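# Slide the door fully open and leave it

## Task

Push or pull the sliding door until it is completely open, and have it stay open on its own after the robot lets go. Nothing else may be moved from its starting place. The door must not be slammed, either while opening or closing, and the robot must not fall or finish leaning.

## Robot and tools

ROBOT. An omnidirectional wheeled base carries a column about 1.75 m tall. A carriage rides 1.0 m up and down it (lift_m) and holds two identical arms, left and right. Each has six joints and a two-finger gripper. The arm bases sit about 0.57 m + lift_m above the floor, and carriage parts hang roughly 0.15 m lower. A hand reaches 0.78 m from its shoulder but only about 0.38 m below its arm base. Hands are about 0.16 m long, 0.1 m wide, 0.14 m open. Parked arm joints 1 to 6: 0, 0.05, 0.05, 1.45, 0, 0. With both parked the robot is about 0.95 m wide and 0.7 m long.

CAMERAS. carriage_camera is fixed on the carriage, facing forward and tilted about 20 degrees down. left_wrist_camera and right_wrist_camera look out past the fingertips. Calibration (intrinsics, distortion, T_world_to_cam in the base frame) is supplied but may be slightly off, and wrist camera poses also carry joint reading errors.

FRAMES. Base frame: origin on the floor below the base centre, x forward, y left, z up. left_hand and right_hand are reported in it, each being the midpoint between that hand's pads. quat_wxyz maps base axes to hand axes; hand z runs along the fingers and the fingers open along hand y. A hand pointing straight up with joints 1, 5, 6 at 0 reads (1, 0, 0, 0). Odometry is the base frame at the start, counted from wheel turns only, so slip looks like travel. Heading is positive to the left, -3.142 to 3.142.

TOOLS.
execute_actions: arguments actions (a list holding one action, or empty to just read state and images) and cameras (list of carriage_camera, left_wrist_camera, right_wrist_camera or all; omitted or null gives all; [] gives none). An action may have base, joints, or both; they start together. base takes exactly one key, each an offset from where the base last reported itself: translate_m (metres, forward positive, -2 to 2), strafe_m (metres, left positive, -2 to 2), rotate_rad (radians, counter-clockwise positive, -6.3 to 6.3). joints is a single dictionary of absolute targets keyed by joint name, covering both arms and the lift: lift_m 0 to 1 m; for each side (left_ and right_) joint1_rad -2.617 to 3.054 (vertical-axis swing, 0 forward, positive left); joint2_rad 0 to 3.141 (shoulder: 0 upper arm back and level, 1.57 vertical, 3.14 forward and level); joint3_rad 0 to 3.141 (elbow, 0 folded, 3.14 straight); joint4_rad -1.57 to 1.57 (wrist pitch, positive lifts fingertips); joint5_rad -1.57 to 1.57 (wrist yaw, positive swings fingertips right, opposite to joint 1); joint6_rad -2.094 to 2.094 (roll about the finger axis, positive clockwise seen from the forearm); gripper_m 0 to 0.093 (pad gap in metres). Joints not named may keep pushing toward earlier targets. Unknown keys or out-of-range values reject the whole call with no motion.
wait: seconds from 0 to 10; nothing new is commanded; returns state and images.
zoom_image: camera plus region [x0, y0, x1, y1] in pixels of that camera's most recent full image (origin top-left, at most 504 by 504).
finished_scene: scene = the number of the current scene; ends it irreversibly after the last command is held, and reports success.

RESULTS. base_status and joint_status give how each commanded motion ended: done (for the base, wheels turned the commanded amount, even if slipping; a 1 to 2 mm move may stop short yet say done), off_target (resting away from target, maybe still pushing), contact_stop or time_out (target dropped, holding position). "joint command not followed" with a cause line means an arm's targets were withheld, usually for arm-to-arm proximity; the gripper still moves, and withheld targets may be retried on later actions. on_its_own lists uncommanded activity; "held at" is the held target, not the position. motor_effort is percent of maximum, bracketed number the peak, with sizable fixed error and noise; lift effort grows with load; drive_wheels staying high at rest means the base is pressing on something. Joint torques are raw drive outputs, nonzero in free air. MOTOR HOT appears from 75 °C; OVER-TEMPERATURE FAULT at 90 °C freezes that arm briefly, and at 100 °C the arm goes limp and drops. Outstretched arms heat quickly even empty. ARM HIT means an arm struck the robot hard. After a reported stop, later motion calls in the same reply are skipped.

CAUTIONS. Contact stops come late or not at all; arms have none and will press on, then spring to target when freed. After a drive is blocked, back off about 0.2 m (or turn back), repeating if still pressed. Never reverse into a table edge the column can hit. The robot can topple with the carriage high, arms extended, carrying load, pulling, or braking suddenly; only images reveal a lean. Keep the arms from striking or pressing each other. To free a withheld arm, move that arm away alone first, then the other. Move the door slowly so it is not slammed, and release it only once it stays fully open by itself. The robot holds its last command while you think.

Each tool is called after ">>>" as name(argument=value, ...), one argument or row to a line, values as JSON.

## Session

>>> execute_actions(
  actions=[],
)

Scene clock: 0.00 s.
Joint torques (N m, as the arm reports them, + toward a larger angle): no reading
base_odometry: x=+0.000 y=+0.000 heading=+0.000 (m, m, rad; odometry frame)
base_status: not commanded
joint_positions: lift_m=+0.302 left_joint1_rad=-0.020 left_joint2_rad=+0.042 left_joint3_rad=+0.046 left_joint4_rad=+1.479 left_joint5_rad=-0.039 left_joint6_rad=+0.006 left_gripper_m=+0.095 right_joint1_rad=+0.018 right_joint2_rad=+0.054 right_joint3_rad=+0.039 right_joint4_rad=+1.446 right_joint5_rad=+0.020 right_joint6_rad=+0.021 right_gripper_m=+0.094
joint_status: not commanded
motor_effort: lift_m=+30 drive_wheels=+3 (%)
left_hand: x=+0.2787 y=+0.3311 z=+1.3006 quat_wxyz=(+0.999, -0.019, +0.044, -0.006) (m; base frame)
right_hand: x=+0.2924 y=-0.3278 z=+1.2979 quat_wxyz=(+0.997, +0.010, +0.069, +0.019) (m; base frame)
pictures: carriage_camera, left_wrist_camera, right_wrist_camera
camera_calibration (this result's frames):
carriage_camera: T_world_to_cam=[[-0.0480079, -0.998829, 0.00591163, 0.00107208], [-0.310664, 0.00930637, -0.950474, 1.28224], [0.949307, -0.0474668, -0.310747, 0.215495], [0, 0, 0, 1]] pos_world=[0.193827, -0.000633349, 1.2857]
left_wrist_camera: T_world_to_cam=[[-0.00854236, -0.999702, 0.0228604, 0.305883], [0.73014, -0.0218561, -0.682948, 0.698483], [0.683244, 0.0108573, 0.730109, -1.02632], [0, 0, 0, 1]] pos_world=[0.19385, 0.332201, 1.21936]
right_wrist_camera: T_world_to_cam=[[0.0315593, -0.997965, -0.055411, -0.262962], [0.692856, 0.0618003, -0.718423, 0.749521], [0.720385, -0.0157189, 0.693396, -0.989676], [0, 0, 0, 1]] pos_world=[0.201937, -0.324304, 1.21014]
Images, in order (width x height): carriage_camera 504x504, left_wrist_camera 504x504, right_wrist_camera 504x504.

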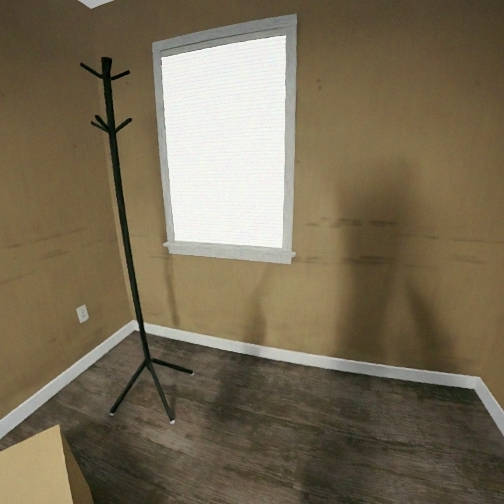

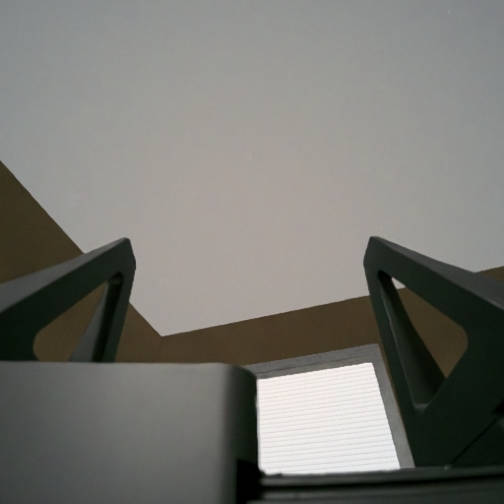

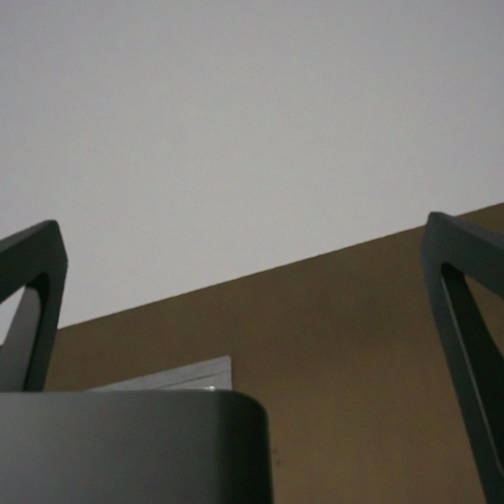

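>>> execute_actions(
  actions=[
    {"base": {"rotate_rad": -1.6}},
  ],
  cameras=["carriage_camera"],
)

Scene clock: 6.87 s.
Joint torques (N m, as the arm reports them, + toward a larger angle): left_arm=[-0.36  4.33  6.61 -0.23 -0.07 -0.02] | right_arm=[-0.11  5.08  5.91 -0.17  0.06 -0.01]
base_odometry: x=+0.000 y=+0.000 heading=-1.600 (m, m, rad; odometry frame)
base_status: done
joint_positions: lift_m=+0.302 left_joint1_rad=-0.020 left_joint2_rad=+0.042 left_joint3_rad=+0.046 left_joint4_rad=+1.478 left_joint5_rad=-0.039 left_joint6_rad=+0.006 left_gripper_m=+0.095 right_joint1_rad=+0.018 right_joint2_rad=+0.054 right_joint3_rad=+0.039 right_joint4_rad=+1.446 right_joint5_rad=+0.020 right_joint6_rad=+0.021 right_gripper_m=+0.094
joint_status: not commanded
motor_effort: lift_m=+30(30) drive_wheels=+5(14) (%)
left_hand: x=+0.2789 y=+0.3311 z=+1.3006 quat_wxyz=(+0.999, -0.019, +0.045, -0.006) (m; base frame)
right_hand: x=+0.2924 y=-0.3278 z=+1.2979 quat_wxyz=(+0.997, +0.010, +0.069, +0.019) (m; base frame)
pictures: carriage_camera
camera_calibration (this result's frames):
carriage_camera: T_world_to_cam=[[-0.0480079, -0.998829, 0.00591163, 0.00107208], [-0.310664, 0.00930637, -0.950474, 1.28224], [0.949307, -0.0474668, -0.310747, 0.215495], [0, 0, 0, 1]] pos_world=[0.193827, -0.000633349, 1.2857]
Images, in order (width x height): carriage_camera 504x504.

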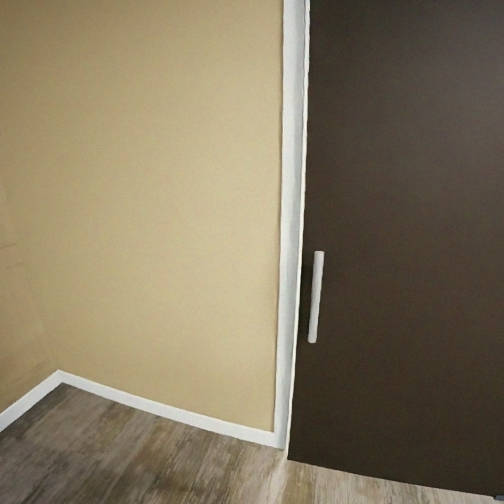

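>>> execute_actions(
  actions=[
    {"base": {"rotate_rad": -0.6}},
  ],
)

Scene clock: 12.30 s.
Joint torques (N m, as the arm reports them, + toward a larger angle): left_arm=[-0.33  4.32  6.68 -0.25 -0.08 -0.04] | right_arm=[-0.12  5.11  5.9  -0.17  0.05  0.  ]
base_odometry: x=+0.000 y=+0.000 heading=-2.199 (m, m, rad; odometry frame)
base_status: done
joint_positions: lift_m=+0.302 left_joint1_rad=-0.020 left_joint2_rad=+0.042 left_joint3_rad=+0.046 left_joint4_rad=+1.478 left_joint5_rad=-0.039 left_joint6_rad=+0.006 left_gripper_m=+0.095 right_joint1_rad=+0.018 right_joint2_rad=+0.054 right_joint3_rad=+0.039 right_joint4_rad=+1.446 right_joint5_rad=+0.020 right_joint6_rad=+0.021 right_gripper_m=+0.094
joint_status: not commanded
motor_effort: lift_m=+30(30) drive_wheels=+5(13) (%)
left_hand: x=+0.2789 y=+0.3311 z=+1.3006 quat_wxyz=(+0.999, -0.019, +0.045, -0.006) (m; base frame)
right_hand: x=+0.2924 y=-0.3278 z=+1.2979 quat_wxyz=(+0.997, +0.010, +0.069, +0.019) (m; base frame)
pictures: carriage_camera, left_wrist_camera, right_wrist_camera
camera_calibration (this result's frames):
carriage_camera: T_world_to_cam=[[-0.0480079, -0.998829, 0.00591163, 0.00107208], [-0.310664, 0.00930637, -0.950474, 1.28224], [0.949307, -0.0474668, -0.310747, 0.215495], [0, 0, 0, 1]] pos_world=[0.193827, -0.000633349, 1.2857]
left_wrist_camera: T_world_to_cam=[[-0.00852492, -0.999703, 0.0228519, 0.305887], [0.729619, -0.0218458, -0.683505, 0.699202], [0.683801, 0.0108463, 0.729588, -1.02591], [0, 0, 0, 1]] pos_world=[0.193975, 0.332198, 1.21941]
right_wrist_camera: T_world_to_cam=[[0.0315593, -0.997965, -0.055411, -0.262962], [0.692856, 0.0618003, -0.718423, 0.749521], [0.720385, -0.0157189, 0.693396, -0.989676], [0, 0, 0, 1]] pos_world=[0.201937, -0.324304, 1.21014]
Images, in order (width x height): carriage_camera 504x504, left_wrist_camera 504x504, right_wrist_camera 504x504.

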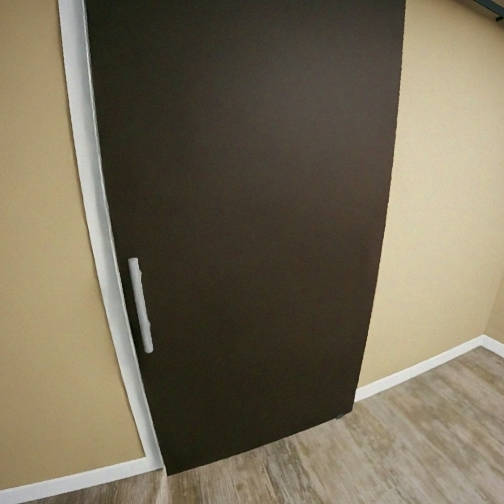

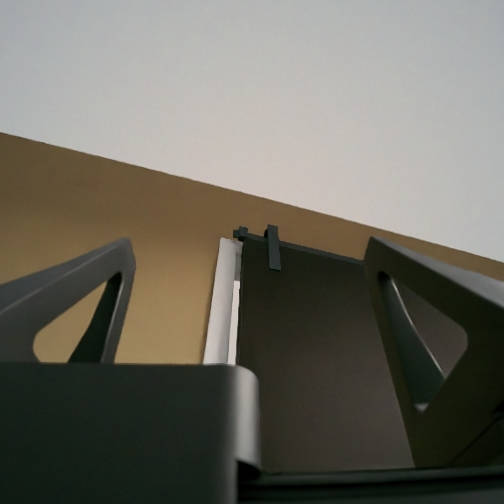

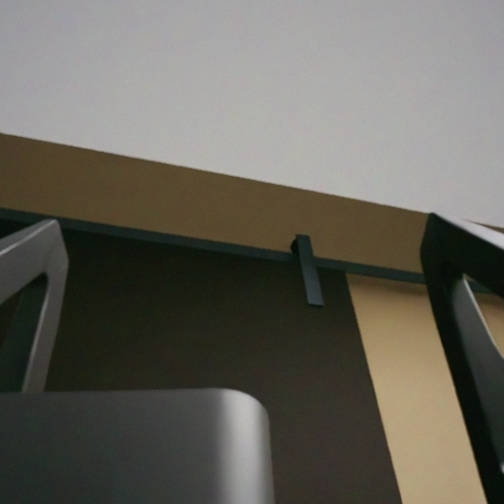

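>>> execute_actions(
  actions=[
    {"base": {"rotate_rad": 0.29}},
  ],
  cameras=[],
)

>>> execute_actions(
  actions=[
    {"base": {"strafe_m": 0.36}, "joints": {"lift_m": 0.0}},
  ],
  cameras=["carriage_camera"],
)

Scene clock: 73.67 s.
Joint torques (N m, as the arm reports them, + toward a larger angle): left_arm=[-0.31  4.32  6.6  -0.27 -0.09 -0.03] | right_arm=[-0.1   5.08  5.89 -0.16  0.05  0.  ]
base_odometry: x=+0.000 y=+0.000 heading=-1.910 (m, m, rad; odometry frame)
base_status: done
joint_positions: lift_m=+0.302 left_joint1_rad=-0.020 left_joint2_rad=+0.042 left_joint3_rad=+0.046 left_joint4_rad=+1.478 left_joint5_rad=-0.039 left_joint6_rad=+0.006 left_gripper_m=+0.095 right_joint1_rad=+0.018 right_joint2_rad=+0.054 right_joint3_rad=+0.039 right_joint4_rad=+1.446 right_joint5_rad=+0.020 right_joint6_rad=+0.021 right_gripper_m=+0.094
joint_status: not commanded
motor_effort: lift_m=+30(30) drive_wheels=-8(11) (%)
left_hand: x=+0.2789 y=+0.3311 z=+1.3006 quat_wxyz=(+0.999, -0.019, +0.045, -0.006) (m; base frame)
right_hand: x=+0.2924 y=-0.3278 z=+1.2979 quat_wxyz=(+0.997, +0.010, +0.069, +0.019) (m; base frame)
pictures: none
No camera images: the call's "cameras" was empty. Leave "cameras" out to get every camera's image.

Scene clock: 76.37 s.
Joint torques (N m, as the arm reports them, + toward a larger angle): left_arm=[-0.46  4.25  6.61 -0.24 -0.09 -0.02] | right_arm=[-0.12  5.06  5.87 -0.17  0.05  0.  ]
base_odometry: x=+0.340 y=-0.120 heading=-1.911 (m, m, rad; odometry frame)
base_status: done
joint_positions: lift_m=+0.003 left_joint1_rad=-0.020 left_joint2_rad=+0.042 left_joint3_rad=+0.046 left_joint4_rad=+1.478 left_joint5_rad=-0.039 left_joint6_rad=+0.006 left_gripper_m=+0.095 right_joint1_rad=+0.018 right_joint2_rad=+0.054 right_joint3_rad=+0.039 right_joint4_rad=+1.446 right_joint5_rad=+0.020 right_joint6_rad=+0.021 right_gripper_m=+0.094
joint_status: all done
joint sent to its limit — the command would take lift_m past its lower limit, so that joint was sent only as far as its limit.
motor_effort: lift_m=+26(26) drive_wheels=-7(16) (%)
left_hand: x=+0.2789 y=+0.3311 z=+1.0009 quat_wxyz=(+0.999, -0.019, +0.045, -0.006) (m; base frame)
right_hand: x=+0.2924 y=-0.3278 z=+0.9982 quat_wxyz=(+0.997, +0.010, +0.069, +0.019) (m; base frame)
pictures: carriage_camera
camera_calibration (this result's frames):
carriage_camera: T_world_to_cam=[[-0.0480079, -0.998829, 0.00591163, 0.00284368], [-0.310664, 0.00930637, -0.950474, 0.997405], [0.949307, -0.0474668, -0.310747, 0.12237], [0, 0, 0, 1]] pos_world=[0.193827, -0.000633349, 0.986017]
Images, in order (width x height): carriage_camera 504x504.

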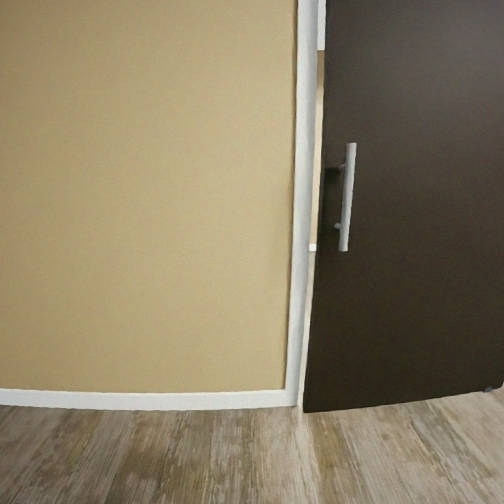

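>>> execute_actions(
  actions=[
    {"joints": {"right_joint1_rad": 0.0, "right_joint2_rad": 1.94, "right_joint3_rad": 1.66, "right_joint4_rad": 0.3, "right_joint5_rad": 0.0, "right_joint6_rad": 0.0}},
  ],
  cameras=["right_wrist_camera", "carriage_camera"],
)

Scene clock: 98.63 s.
Joint torques (N m, as the arm reports them, + toward a larger angle): left_arm=[-0.36  4.22  6.59 -0.22 -0.08 -0.03] | right_arm=[ -0.58 -13.99   9.42   2.41   0.02  -0.06]
base_odometry: x=+0.340 y=-0.120 heading=-1.911 (m, m, rad; odometry frame)
base_status: not commanded
joint_positions: lift_m=+0.003 left_joint1_rad=-0.020 left_joint2_rad=+0.042 left_joint3_rad=+0.046 left_joint4_rad=+1.478 left_joint5_rad=-0.039 left_joint6_rad=+0.006 left_gripper_m=+0.095 right_joint1_rad=+0.007 right_joint2_rad=+1.939 right_joint3_rad=+1.644 right_joint4_rad=+0.302 right_joint5_rad=+0.006 right_joint6_rad=+0.005 right_gripper_m=+0.094
joint_status: all done
motor_effort: lift_m=+26(26) drive_wheels=-6(6) (%)
left_hand: x=+0.2789 y=+0.3311 z=+1.0009 quat_wxyz=(+0.999, -0.019, +0.045, -0.006) (m; base frame)
right_hand: x=+0.8688 y=-0.3220 z=+0.9180 quat_wxyz=(+0.709, +0.002, +0.705, +0.002) (m; base frame)
pictures: carriage_camera, right_wrist_camera
camera_calibration (this result's frames):
carriage_camera: T_world_to_cam=[[-0.0480079, -0.998829, 0.00591163, 0.00284368], [-0.310664, 0.00930637, -0.950474, 0.997406], [0.949307, -0.0474668, -0.310747, 0.12237], [0, 0, 0, 1]] pos_world=[0.193827, -0.000633349, 0.986018]
right_wrist_camera: T_world_to_cam=[[-0.03227, -0.999463, -0.00575876, -0.287027], [-0.611341, 0.0242962, -0.790994, 1.2645], [0.790709, -0.0220048, -0.611796, -0.00639673], [0, 0, 0, 1]] pos_world=[0.768837, -0.317736, 0.994647]
Images, in order (width x height): carriage_camera 504x504, right_wrist_camera 504x504.

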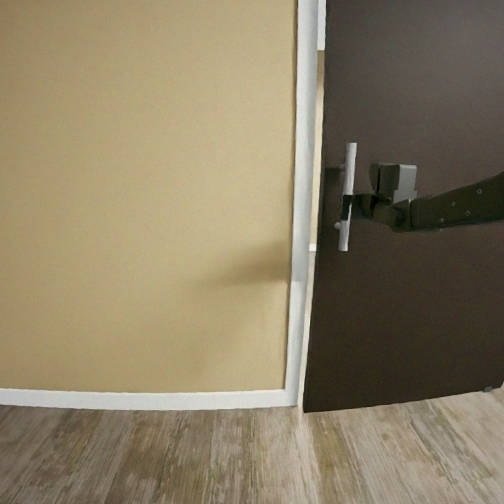

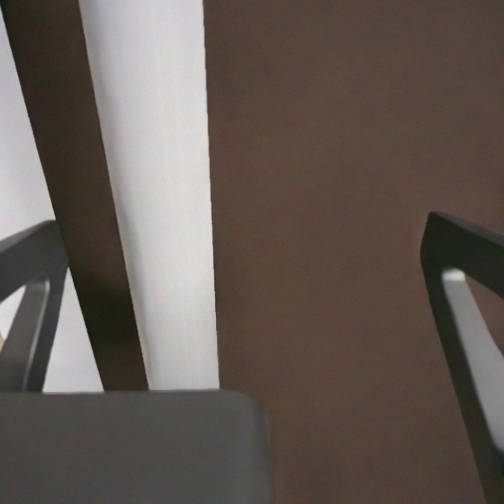

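>>> execute_actions(
  actions=[
    {"base": {"translate_m": 0.05}},
  ],
  cameras=[],
)

>>> execute_actions(
  actions=[
    {"joints": {"right_gripper_m": 0.0}},
  ],
  cameras=["right_wrist_camera", "carriage_camera"],
)

Scene clock: 106.83 s.
Joint torques (N m, as the arm reports them, + toward a larger angle): left_arm=[-0.36  4.3   6.62 -0.31 -0.07 -0.02] | right_arm=[ -0.55 -13.93   9.42   2.4    0.02  -0.06]
base_odometry: x=+0.323 y=-0.167 heading=-1.910 (m, m, rad; odometry frame)
base_status: done
joint_positions: lift_m=+0.003 left_joint1_rad=-0.020 left_joint2_rad=+0.042 left_joint3_rad=+0.046 left_joint4_rad=+1.478 left_joint5_rad=-0.039 left_joint6_rad=+0.006 left_gripper_m=+0.095 right_joint1_rad=+0.006 right_joint2_rad=+1.939 right_joint3_rad=+1.644 right_joint4_rad=+0.302 right_joint5_rad=+0.006 right_joint6_rad=+0.005 right_gripper_m=+0.094
joint_status: not commanded
motor_effort: lift_m=+26(26) drive_wheels=-6(8) (%)
left_hand: x=+0.2788 y=+0.3311 z=+1.0009 quat_wxyz=(+0.999, -0.019, +0.044, -0.006) (m; base frame)
right_hand: x=+0.8688 y=-0.3225 z=+0.9182 quat_wxyz=(+0.710, +0.002, +0.705, +0.002) (m; base frame)
pictures: none
No camera images: the call's "cameras" was empty. Leave "cameras" out to get every camera's image.

Scene clock: 107.57 s.
Joint torques (N m, as the arm reports them, + toward a larger angle): left_arm=[-0.32  4.27  6.57 -0.26 -0.09 -0.04] | right_arm=[ -2.08 -13.94   9.38   2.38   0.38  -0.12]
base_odometry: x=+0.323 y=-0.167 heading=-1.910 (m, m, rad; odometry frame)
base_status: not commanded
joint_positions: lift_m=+0.003 left_joint1_rad=-0.020 left_joint2_rad=+0.042 left_joint3_rad=+0.046 left_joint4_rad=+1.479 left_joint5_rad=-0.039 left_joint6_rad=+0.006 left_gripper_m=+0.095 right_joint1_rad=+0.026 right_joint2_rad=+1.939 right_joint3_rad=+1.644 right_joint4_rad=+0.304 right_joint5_rad=-0.032 right_joint6_rad=+0.010 right_gripper_m=+0.021
joint_status: right_gripper_m off_target (ended at +0.021, target +0.000)
motor_effort: lift_m=+26(26) drive_wheels=-6(8) (%)
left_hand: x=+0.2787 y=+0.3311 z=+1.0009 quat_wxyz=(+0.999, -0.019, +0.044, -0.006) (m; base frame)
right_hand: x=+0.8684 y=-0.3038 z=+0.9185 quat_wxyz=(+0.710, -0.017, +0.704, +0.024) (m; base frame)
pictures: carriage_camera, right_wrist_camera
camera_calibration (this result's frames):
carriage_camera: T_world_to_cam=[[-0.0480079, -0.998829, 0.00591163, 0.00284368], [-0.310664, 0.00930637, -0.950474, 0.997406], [0.949307, -0.0474668, -0.310747, 0.12237], [0, 0, 0, 1]] pos_world=[0.193827, -0.000633349, 0.986018]
right_wrist_camera: T_world_to_cam=[[0.0249909, -0.999637, -0.0100995, -0.314601], [-0.610118, -0.00724843, -0.792277, 1.25478], [0.791916, 0.0259616, -0.610077, 0.00662572], [0, 0, 0, 1]] pos_world=[0.768178, -0.305563, 0.994998]
Images, in order (width x height): carriage_camera 504x504, right_wrist_camera 504x504.

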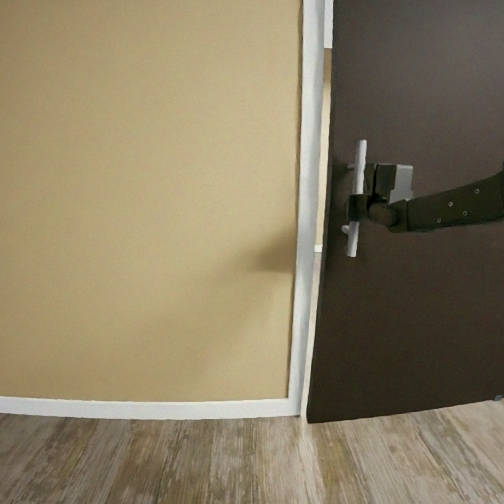

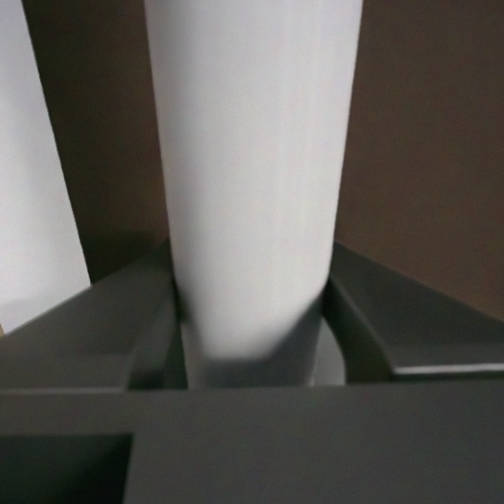

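Gripped deep. Strafe right with preload bias, as worked before.

>>> execute_actions(
  actions=[
    {"base": {"strafe_m": -0.3}, "joints": {"right_joint1_rad": -0.06, "right_joint5_rad": 0.06}},
  ],
  cameras=["carriage_camera"],
)

Scene clock: 114.07 s.
Joint torques (N m, as the arm reports them, + toward a larger angle): left_arm=[-0.32  4.21  6.59 -0.2  -0.08 -0.01] | right_arm=[  4.16 -13.7    8.65   2.62  -0.29  -0.18]
base_odometry: x=+0.040 y=-0.068 heading=-1.910 (m, m, rad; odometry frame)
base_status: done
joint_positions: lift_m=+0.003 left_joint1_rad=-0.020 left_joint2_rad=+0.042 left_joint3_rad=+0.046 left_joint4_rad=+1.479 left_joint5_rad=-0.039 left_joint6_rad=+0.006 left_gripper_m=+0.095 right_joint1_rad=-0.117 right_joint2_rad=+1.937 right_joint3_rad=+1.653 right_joint4_rad=+0.282 right_joint5_rad=+0.099 right_joint6_rad=+0.016 right_gripper_m=+0.020
joint_status: right_joint1_rad off_target (ended at -0.117, target -0.060); right_joint5_rad off_target (ended at +0.099, target +0.060)
motor_effort: lift_m=+26(26) drive_wheels=-4(21) (%)
left_hand: x=+0.2787 y=+0.3311 z=+1.0009 quat_wxyz=(+0.999, -0.019, +0.044, -0.006) (m; base frame)
right_hand: x=+0.8614 y=-0.4130 z=+0.9188 quat_wxyz=(+0.703, +0.082, +0.703, -0.071) (m; base frame)
pictures: carriage_camera
camera_calibration (this result's frames):
carriage_camera: T_world_to_cam=[[-0.0480079, -0.998829, 0.00591163, 0.00284368], [-0.310664, 0.00930637, -0.950474, 0.997405], [0.949307, -0.0474668, -0.310747, 0.12237], [0, 0, 0, 1]] pos_world=[0.193827, -0.000633349, 0.986017]
Images, in order (width x height): carriage_camera 504x504.

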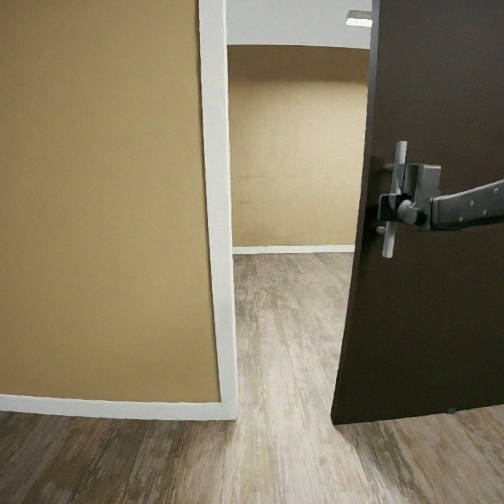

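>>> execute_actions(
  actions=[
    {"base": {"strafe_m": -0.3}, "joints": {"right_joint1_rad": -0.06, "right_joint5_rad": 0.06}},
  ],
  cameras=["carriage_camera"],
)

Scene clock: 121.97 s.
Joint torques (N m, as the arm reports them, + toward a larger angle): left_arm=[-0.3   4.19  6.69 -0.23 -0.09 -0.03] | right_arm=[ -4.34 -12.92   8.68   2.94   1.48  -0.12]
base_odometry: x=-0.087 y=-0.023 heading=-1.910 (m, m, rad; odometry frame)
base_status: strafe_m contact_stop (by the wheels' count: -0.135 of -0.300)
joint_positions: lift_m=+0.003 left_joint1_rad=-0.020 left_joint2_rad=+0.042 left_joint3_rad=+0.045 left_joint4_rad=+1.477 left_joint5_rad=-0.037 left_joint6_rad=+0.006 left_gripper_m=+0.095 right_joint1_rad=-0.003 right_joint2_rad=+1.930 right_joint3_rad=+1.653 right_joint4_rad=+0.255 right_joint5_rad=-0.094 right_joint6_rad=+0.010 right_gripper_m=+0.020
joint_status: right_joint1_rad off_target (ended at -0.002, target -0.060); right_joint5_rad off_target (ended at -0.094, target +0.060)
motor_effort: lift_m=+26(27) drive_wheels=+2(22) (%)
left_hand: x=+0.2796 y=+0.3308 z=+1.0007 quat_wxyz=(+0.999, -0.018, +0.046, -0.006) (m; base frame)
right_hand: x=+0.8659 y=-0.3104 z=+0.9165 quat_wxyz=(+0.698, -0.028, +0.714, +0.036) (m; base frame)
pictures: carriage_camera
camera_calibration (this result's frames):
carriage_camera: T_world_to_cam=[[-0.0480079, -0.998829, 0.00591163, 0.00284379], [-0.310664, 0.00930637, -0.950474, 0.997386], [0.949307, -0.0474668, -0.310747, 0.122364], [0, 0, 0, 1]] pos_world=[0.193827, -0.000633349, 0.985998]
Images, in order (width x height): carriage_camera 504x504.

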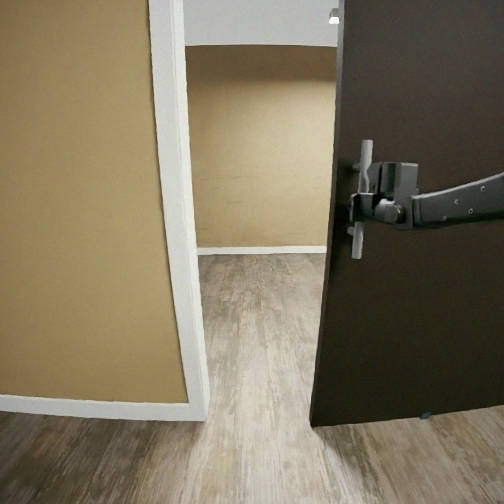

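>>> execute_actions(
  actions=[
    {"base": {"strafe_m": -0.28}, "joints": {"right_joint1_rad": -0.08, "right_joint5_rad": 0.08}},
  ],
  cameras=["carriage_camera"],
)

Scene clock: 130.70 s.
Joint torques (N m, as the arm reports them, + toward a larger angle): left_arm=[-0.4   4.21  6.71 -0.25 -0.1  -0.03] | right_arm=[  1.87 -10.14   9.91   3.35   0.71  -0.15]
base_odometry: x=-0.351 y=+0.070 heading=-1.910 (m, m, rad; odometry frame)
base_status: done
joint_positions: lift_m=+0.003 left_joint1_rad=-0.020 left_joint2_rad=+0.042 left_joint3_rad=+0.045 left_joint4_rad=+1.477 left_joint5_rad=-0.037 left_joint6_rad=+0.006 left_gripper_m=+0.095 right_joint1_rad=-0.106 right_joint2_rad=+1.903 right_joint3_rad=+1.638 right_joint4_rad=+0.222 right_joint5_rad=+0.011 right_joint6_rad=+0.013 right_gripper_m=+0.019
joint_status: right_joint1_rad off_target (ended at -0.107, target -0.080); right_joint5_rad off_target (ended at +0.011, target +0.080)
motor_effort: lift_m=+26(27) drive_wheels=-2(21) (%)
left_hand: x=+0.2795 y=+0.3308 z=+1.0007 quat_wxyz=(+0.999, -0.018, +0.046, -0.006) (m; base frame)
right_hand: x=+0.8564 y=-0.3909 z=+0.9164 quat_wxyz=(+0.691, +0.047, +0.721, -0.036) (m; base frame)
pictures: carriage_camera
camera_calibration (this result's frames):
carriage_camera: T_world_to_cam=[[-0.0480079, -0.998829, 0.00591163, 0.0028438], [-0.310664, 0.00930637, -0.950474, 0.997386], [0.949307, -0.0474668, -0.310747, 0.122364], [0, 0, 0, 1]] pos_world=[0.193827, -0.000633349, 0.985997]
Images, in order (width x height): carriage_camera 504x504.

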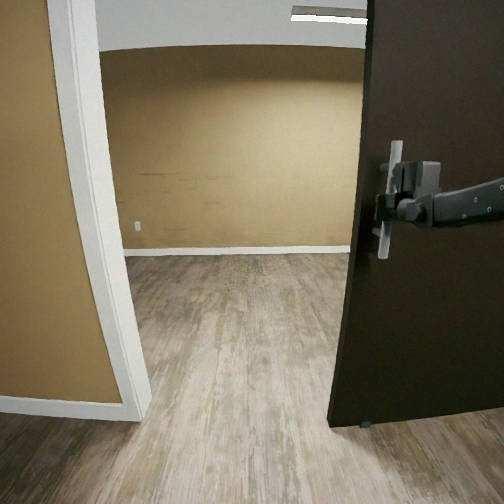

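>>> execute_actions(
  actions=[
    {"base": {"strafe_m": -0.1}, "joints": {"right_joint1_rad": -0.08, "right_joint5_rad": 0.08}},
  ],
  cameras=["carriage_camera"],
)

Scene clock: 136.73 s.
Joint torques (N m, as the arm reports them, + toward a larger angle): left_arm=[-0.33  4.19  6.79 -0.22 -0.1  -0.04] | right_arm=[-6.81 -8.95  9.93  3.76  0.86 -0.16]
base_odometry: x=-0.423 y=+0.095 heading=-1.910 (m, m, rad; odometry frame)
base_status: strafe_m contact_stop (by the wheels' count: -0.076 of -0.100)
joint_positions: lift_m=+0.003 left_joint1_rad=-0.020 left_joint2_rad=+0.042 left_joint3_rad=+0.045 left_joint4_rad=+1.478 left_joint5_rad=-0.036 left_joint6_rad=+0.006 left_gripper_m=+0.095 right_joint1_rad=+0.011 right_joint2_rad=+1.892 right_joint3_rad=+1.638 right_joint4_rad=+0.186 right_joint5_rad=-0.006 right_joint6_rad=+0.013 right_gripper_m=+0.019
joint_status: right_joint1_rad off_target (ended at +0.011, target -0.080); right_joint5_rad off_target (ended at -0.006, target +0.080)
motor_effort: lift_m=+27(27) drive_wheels=+3(12) (%)
left_hand: x=+0.2794 y=+0.3307 z=+1.0006 quat_wxyz=(+0.999, -0.018, +0.045, -0.006) (m; base frame)
right_hand: x=+0.8569 y=-0.3174 z=+0.9140 quat_wxyz=(+0.682, -0.001, +0.731, +0.010) (m; base frame)
pictures: carriage_camera
camera_calibration (this result's frames):
carriage_camera: T_world_to_cam=[[-0.0480079, -0.998829, 0.00591163, 0.00284403], [-0.310664, 0.00930637, -0.950474, 0.997348], [0.949307, -0.0474668, -0.310747, 0.122352], [0, 0, 0, 1]] pos_world=[0.193827, -0.000633349, 0.985957]
Images, in order (width x height): carriage_camera 504x504.

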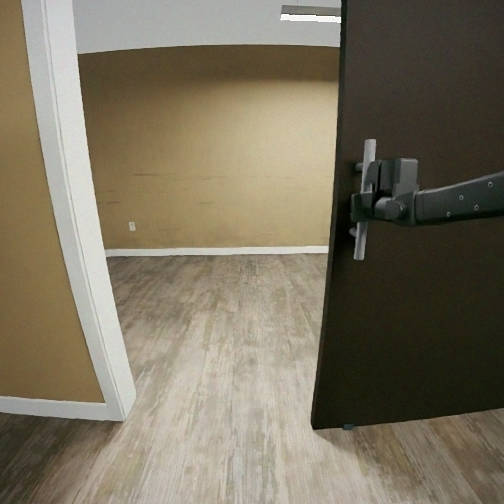

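>>> execute_actions(
  actions=[],
  cameras=["carriage_camera", "left_wrist_camera"],
)

Scene clock: 141.63 s.
Joint torques (N m, as the arm reports them, + toward a larger angle): left_arm=[-0.34  4.18  6.68 -0.22 -0.1  -0.03] | right_arm=[-6.85 -8.95  9.89  3.77  0.86 -0.15]
base_odometry: x=-0.423 y=+0.095 heading=-1.910 (m, m, rad; odometry frame)
base_status: strafe_m contact_stop (by the wheels' count: -0.076 of -0.100)
joint_positions: lift_m=+0.003 left_joint1_rad=-0.020 left_joint2_rad=+0.042 left_joint3_rad=+0.045 left_joint4_rad=+1.478 left_joint5_rad=-0.036 left_joint6_rad=+0.006 left_gripper_m=+0.095 right_joint1_rad=+0.011 right_joint2_rad=+1.892 right_joint3_rad=+1.638 right_joint4_rad=+0.186 right_joint5_rad=-0.006 right_joint6_rad=+0.013 right_gripper_m=+0.019
joint_status: right_joint1_rad off_target (ended at +0.011, target -0.080); right_joint5_rad off_target (ended at -0.006, target +0.080)
motor_effort: lift_m=+27(27) drive_wheels=+3(12) (%)
left_hand: x=+0.2794 y=+0.3307 z=+1.0006 quat_wxyz=(+0.999, -0.018, +0.045, -0.006) (m; base frame)
right_hand: x=+0.8569 y=-0.3174 z=+0.9140 quat_wxyz=(+0.682, -0.001, +0.731, +0.010) (m; base frame)
pictures: carriage_camera, left_wrist_camera
camera_calibration (this result's frames):
carriage_camera: T_world_to_cam=[[-0.0480079, -0.998829, 0.00591163, 0.00284403], [-0.310664, 0.00930637, -0.950474, 0.997348], [0.949307, -0.0474668, -0.310747, 0.122352], [0, 0, 0, 1]] pos_world=[0.193827, -0.000633349, 0.985957]
left_wrist_camera: T_world_to_cam=[[-0.00869753, -0.999751, 0.0205559, 0.314704], [0.728602, -0.0204154, -0.684633, 0.494787], [0.684882, 0.00902246, 0.728598, -0.806107], [0, 0, 0, 1]] pos_world=[0.194323, 0.332, 0.919606]
Images, in order (width x height): carriage_camera 504x504, left_wrist_camera 504x504.

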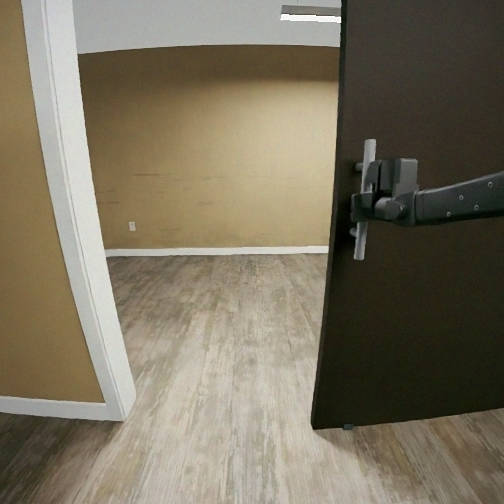

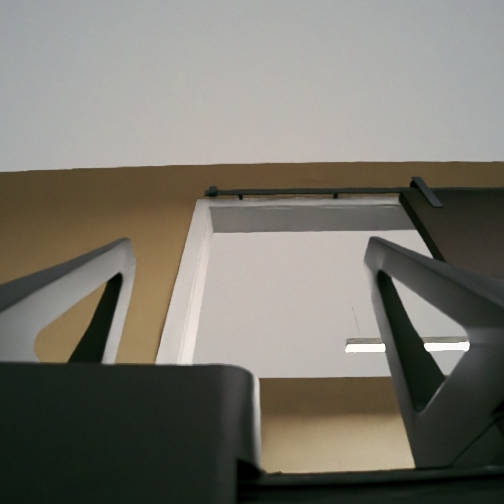

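>>> execute_actions(
  actions=[
    {"base": {"translate_m": -0.03}, "joints": {"right_joint1_rad": -0.04, "right_joint5_rad": 0.04}},
  ],
  cameras=["carriage_camera"],
)

Scene clock: 150.97 s.
Joint torques (N m, as the arm reports them, + toward a larger angle): left_arm=[-0.35  4.11  6.52 -0.2  -0.11 -0.03] | right_arm=[ -3.07 -16.65   7.04   2.24   0.52  -0.15]
base_odometry: x=-0.413 y=+0.123 heading=-1.910 (m, m, rad; odometry frame)
base_status: done
joint_positions: lift_m=+0.003 left_joint1_rad=-0.020 left_joint2_rad=+0.042 left_joint3_rad=+0.045 left_joint4_rad=+1.478 left_joint5_rad=-0.036 left_joint6_rad=+0.006 left_gripper_m=+0.095 right_joint1_rad=+0.000 right_joint2_rad=+1.965 right_joint3_rad=+1.673 right_joint4_rad=+0.315 right_joint5_rad=-0.009 right_joint6_rad=+0.013 right_gripper_m=+0.019
joint_status: right_joint1_rad off_target (ended at +0.000, target -0.040); right_joint5_rad off_target (ended at -0.009, target +0.040)
motor_effort: lift_m=+27(27) drive_wheels=+7(17) (%)
left_hand: x=+0.2793 y=+0.3307 z=+1.0006 quat_wxyz=(+0.999, -0.018, +0.045, -0.006) (m; base frame)
right_hand: x=+0.8752 y=-0.3233 z=+0.9202 quat_wxyz=(+0.715, +0.001, +0.699, +0.008) (m; base frame)
pictures: carriage_camera
camera_calibration (this result's frames):
carriage_camera: T_world_to_cam=[[-0.0480079, -0.998829, 0.00591163, 0.00284403], [-0.310664, 0.00930637, -0.950474, 0.997348], [0.949307, -0.0474668, -0.310747, 0.122352], [0, 0, 0, 1]] pos_world=[0.193827, -0.000633349, 0.985957]
Images, in order (width x height): carriage_camera 504x504.

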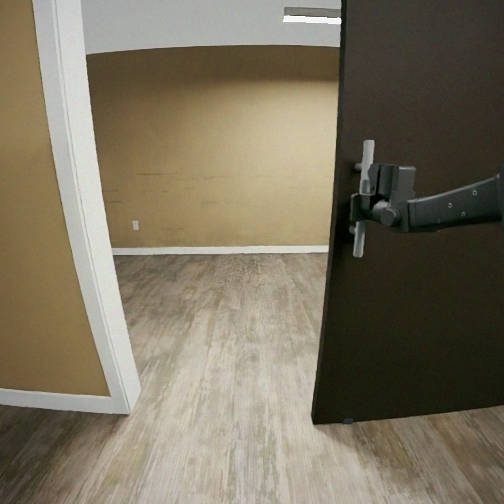

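>>> execute_actions(
  actions=[
    {"base": {"strafe_m": -0.08}, "joints": {"right_joint1_rad": -0.08, "right_joint5_rad": 0.08}},
  ],
  cameras=["carriage_camera"],
)

Scene clock: 159.77 s.
Joint torques (N m, as the arm reports them, + toward a larger angle): left_arm=[-0.36  4.22  6.72 -0.22 -0.1  -0.03] | right_arm=[ -0.23 -15.92   7.09   2.49   0.88  -0.15]
base_odometry: x=-0.489 y=+0.150 heading=-1.910 (m, m, rad; odometry frame)
base_status: done
joint_positions: lift_m=+0.003 left_joint1_rad=-0.020 left_joint2_rad=+0.042 left_joint3_rad=+0.045 left_joint4_rad=+1.478 left_joint5_rad=-0.036 left_joint6_rad=+0.006 left_gripper_m=+0.095 right_joint1_rad=-0.078 right_joint2_rad=+1.958 right_joint3_rad=+1.673 right_joint4_rad=+0.294 right_joint5_rad=-0.008 right_joint6_rad=+0.012 right_gripper_m=+0.019
joint_status: right_joint5_rad off_target (ended at -0.008, target +0.080); the others done
motor_effort: lift_m=+27(27) drive_wheels=+1(18) (%)
left_hand: x=+0.2794 y=+0.3307 z=+1.0006 quat_wxyz=(+0.999, -0.018, +0.045, -0.006) (m; base frame)
right_hand: x=+0.8719 y=-0.3717 z=+0.9190 quat_wxyz=(+0.710, +0.029, +0.704, -0.021) (m; base frame)
pictures: carriage_camera
camera_calibration (this result's frames):
carriage_camera: T_world_to_cam=[[-0.0480079, -0.998829, 0.00591163, 0.00284403], [-0.310664, 0.00930637, -0.950474, 0.997348], [0.949307, -0.0474668, -0.310747, 0.122352], [0, 0, 0, 1]] pos_world=[0.193827, -0.000633349, 0.985957]
Images, in order (width x height): carriage_camera 504x504.

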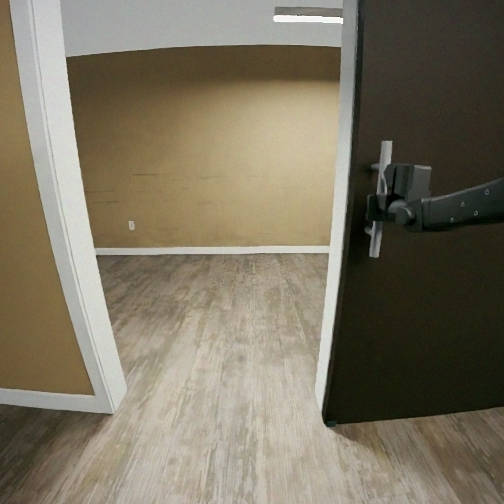

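>>> execute_actions(
  actions=[
    {"base": {"strafe_m": -0.04}, "joints": {"right_joint1_rad": -0.08, "right_joint5_rad": 0.08}},
  ],
  cameras=["carriage_camera"],
)

Scene clock: 165.33 s.
Joint torques (N m, as the arm reports them, + toward a larger angle): left_arm=[-0.32  4.19  6.75 -0.24 -0.09 -0.03] | right_arm=[ -4.81 -15.54   7.03   2.6    0.78  -0.16]
base_odometry: x=-0.526 y=+0.164 heading=-1.910 (m, m, rad; odometry frame)
base_status: strafe_m contact_stop (by the wheels' count: -0.040 of -0.040)
joint_positions: lift_m=+0.003 left_joint1_rad=-0.020 left_joint2_rad=+0.042 left_joint3_rad=+0.045 left_joint4_rad=+1.478 left_joint5_rad=-0.036 left_joint6_rad=+0.006 left_gripper_m=+0.095 right_joint1_rad=-0.016 right_joint2_rad=+1.955 right_joint3_rad=+1.673 right_joint4_rad=+0.284 right_joint5_rad=+0.002 right_joint6_rad=+0.013 right_gripper_m=+0.019
joint_status: right_joint1_rad off_target (ended at -0.016, target -0.080); right_joint5_rad off_target (ended at +0.002, target +0.080)
motor_effort: lift_m=+27(27) drive_wheels=+2(8) (%)
left_hand: x=+0.2793 y=+0.3307 z=+1.0006 quat_wxyz=(+0.999, -0.018, +0.045, -0.006) (m; base frame)
right_hand: x=+0.8727 y=-0.3353 z=+0.9189 quat_wxyz=(+0.708, +0.011, +0.706, -0.002) (m; base frame)
pictures: carriage_camera
camera_calibration (this result's frames):
carriage_camera: T_world_to_cam=[[-0.0480079, -0.998829, 0.00591163, 0.00284403], [-0.310664, 0.00930637, -0.950474, 0.997348], [0.949307, -0.0474668, -0.310747, 0.122352], [0, 0, 0, 1]] pos_world=[0.193827, -0.000633349, 0.985957]
Images, in order (width x height): carriage_camera 504x504.

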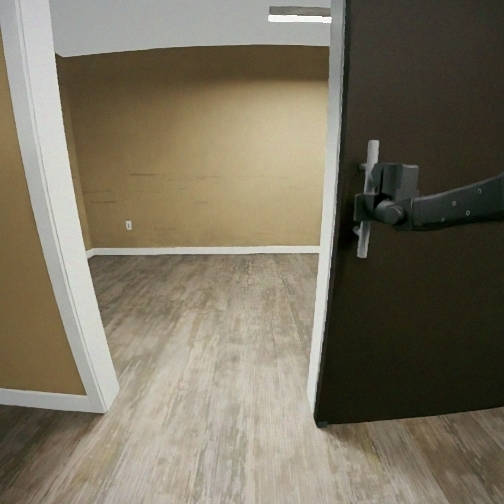

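>>> execute_actions(
  actions=[
    {"joints": {"right_gripper_m": 0.093, "right_joint1_rad": -0.02, "right_joint5_rad": 0.0}},
  ],
  cameras=[],
)

>>> execute_actions(
  actions=[
    {"base": {"translate_m": -0.15}},
  ],
  cameras=["carriage_camera"],
)

Scene clock: 170.00 s.
Joint torques (N m, as the arm reports them, + toward a larger angle): left_arm=[-0.37  4.15  6.78 -0.21 -0.11 -0.03] | right_arm=[ -0.4  -15.03   7.05   2.51   0.15  -0.09]
base_odometry: x=-0.526 y=+0.164 heading=-1.910 (m, m, rad; odometry frame)
base_status: not commanded
joint_positions: lift_m=+0.003 left_joint1_rad=-0.020 left_joint2_rad=+0.042 left_joint3_rad=+0.045 left_joint4_rad=+1.478 left_joint5_rad=-0.036 left_joint6_rad=+0.006 left_gripper_m=+0.095 right_joint1_rad=-0.016 right_joint2_rad=+1.950 right_joint3_rad=+1.673 right_joint4_rad=+0.292 right_joint5_rad=-0.009 right_joint6_rad=+0.008 right_gripper_m=+0.093
joint_status: all done
motor_effort: lift_m=+27(27) drive_wheels=+1(2) (%)
left_hand: x=+0.2793 y=+0.3307 z=+1.0006 quat_wxyz=(+0.999, -0.018, +0.045, -0.006) (m; base frame)
right_hand: x=+0.8715 y=-0.3331 z=+0.9239 quat_wxyz=(+0.713, +0.005, +0.702, +0.000) (m; base frame)
pictures: none
No camera images: the call's "cameras" was empty. Leave "cameras" out to get every camera's image.

Scene clock: 171.83 s.
Joint torques (N m, as the arm reports them, + toward a larger angle): left_arm=[-0.3   4.2   6.67 -0.24 -0.1  -0.03] | right_arm=[ -0.43 -14.92   6.98   2.47   0.15  -0.09]
base_odometry: x=-0.476 y=+0.305 heading=-1.910 (m, m, rad; odometry frame)
base_status: done
joint_positions: lift_m=+0.003 left_joint1_rad=-0.020 left_joint2_rad=+0.042 left_joint3_rad=+0.045 left_joint4_rad=+1.478 left_joint5_rad=-0.036 left_joint6_rad=+0.006 left_gripper_m=+0.095 right_joint1_rad=-0.016 right_joint2_rad=+1.948 right_joint3_rad=+1.673 right_joint4_rad=+0.296 right_joint5_rad=-0.009 right_joint6_rad=+0.008 right_gripper_m=+0.093
joint_status: not commanded
motor_effort: lift_m=+27(27) drive_wheels=-3(9) (%)
left_hand: x=+0.2793 y=+0.3307 z=+1.0006 quat_wxyz=(+0.999, -0.018, +0.045, -0.006) (m; base frame)
right_hand: x=+0.8712 y=-0.3332 z=+0.9254 quat_wxyz=(+0.714, +0.005, +0.700, +0.000) (m; base frame)
pictures: carriage_camera
camera_calibration (this result's frames):
carriage_camera: T_world_to_cam=[[-0.0480079, -0.998829, 0.00591163, 0.00284403], [-0.310664, 0.00930637, -0.950474, 0.997348], [0.949307, -0.0474668, -0.310747, 0.122352], [0, 0, 0, 1]] pos_world=[0.193827, -0.000633349, 0.985957]
Images, in order (width x height): carriage_camera 504x504.

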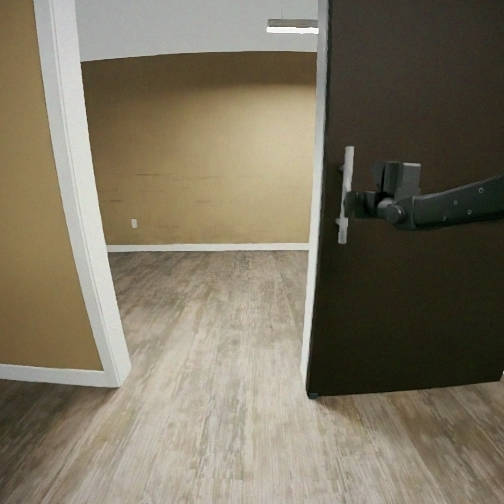

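The door is fully open and released.

>>> finished_scene(
  scene=2,
)

The scene is finished: the task was done.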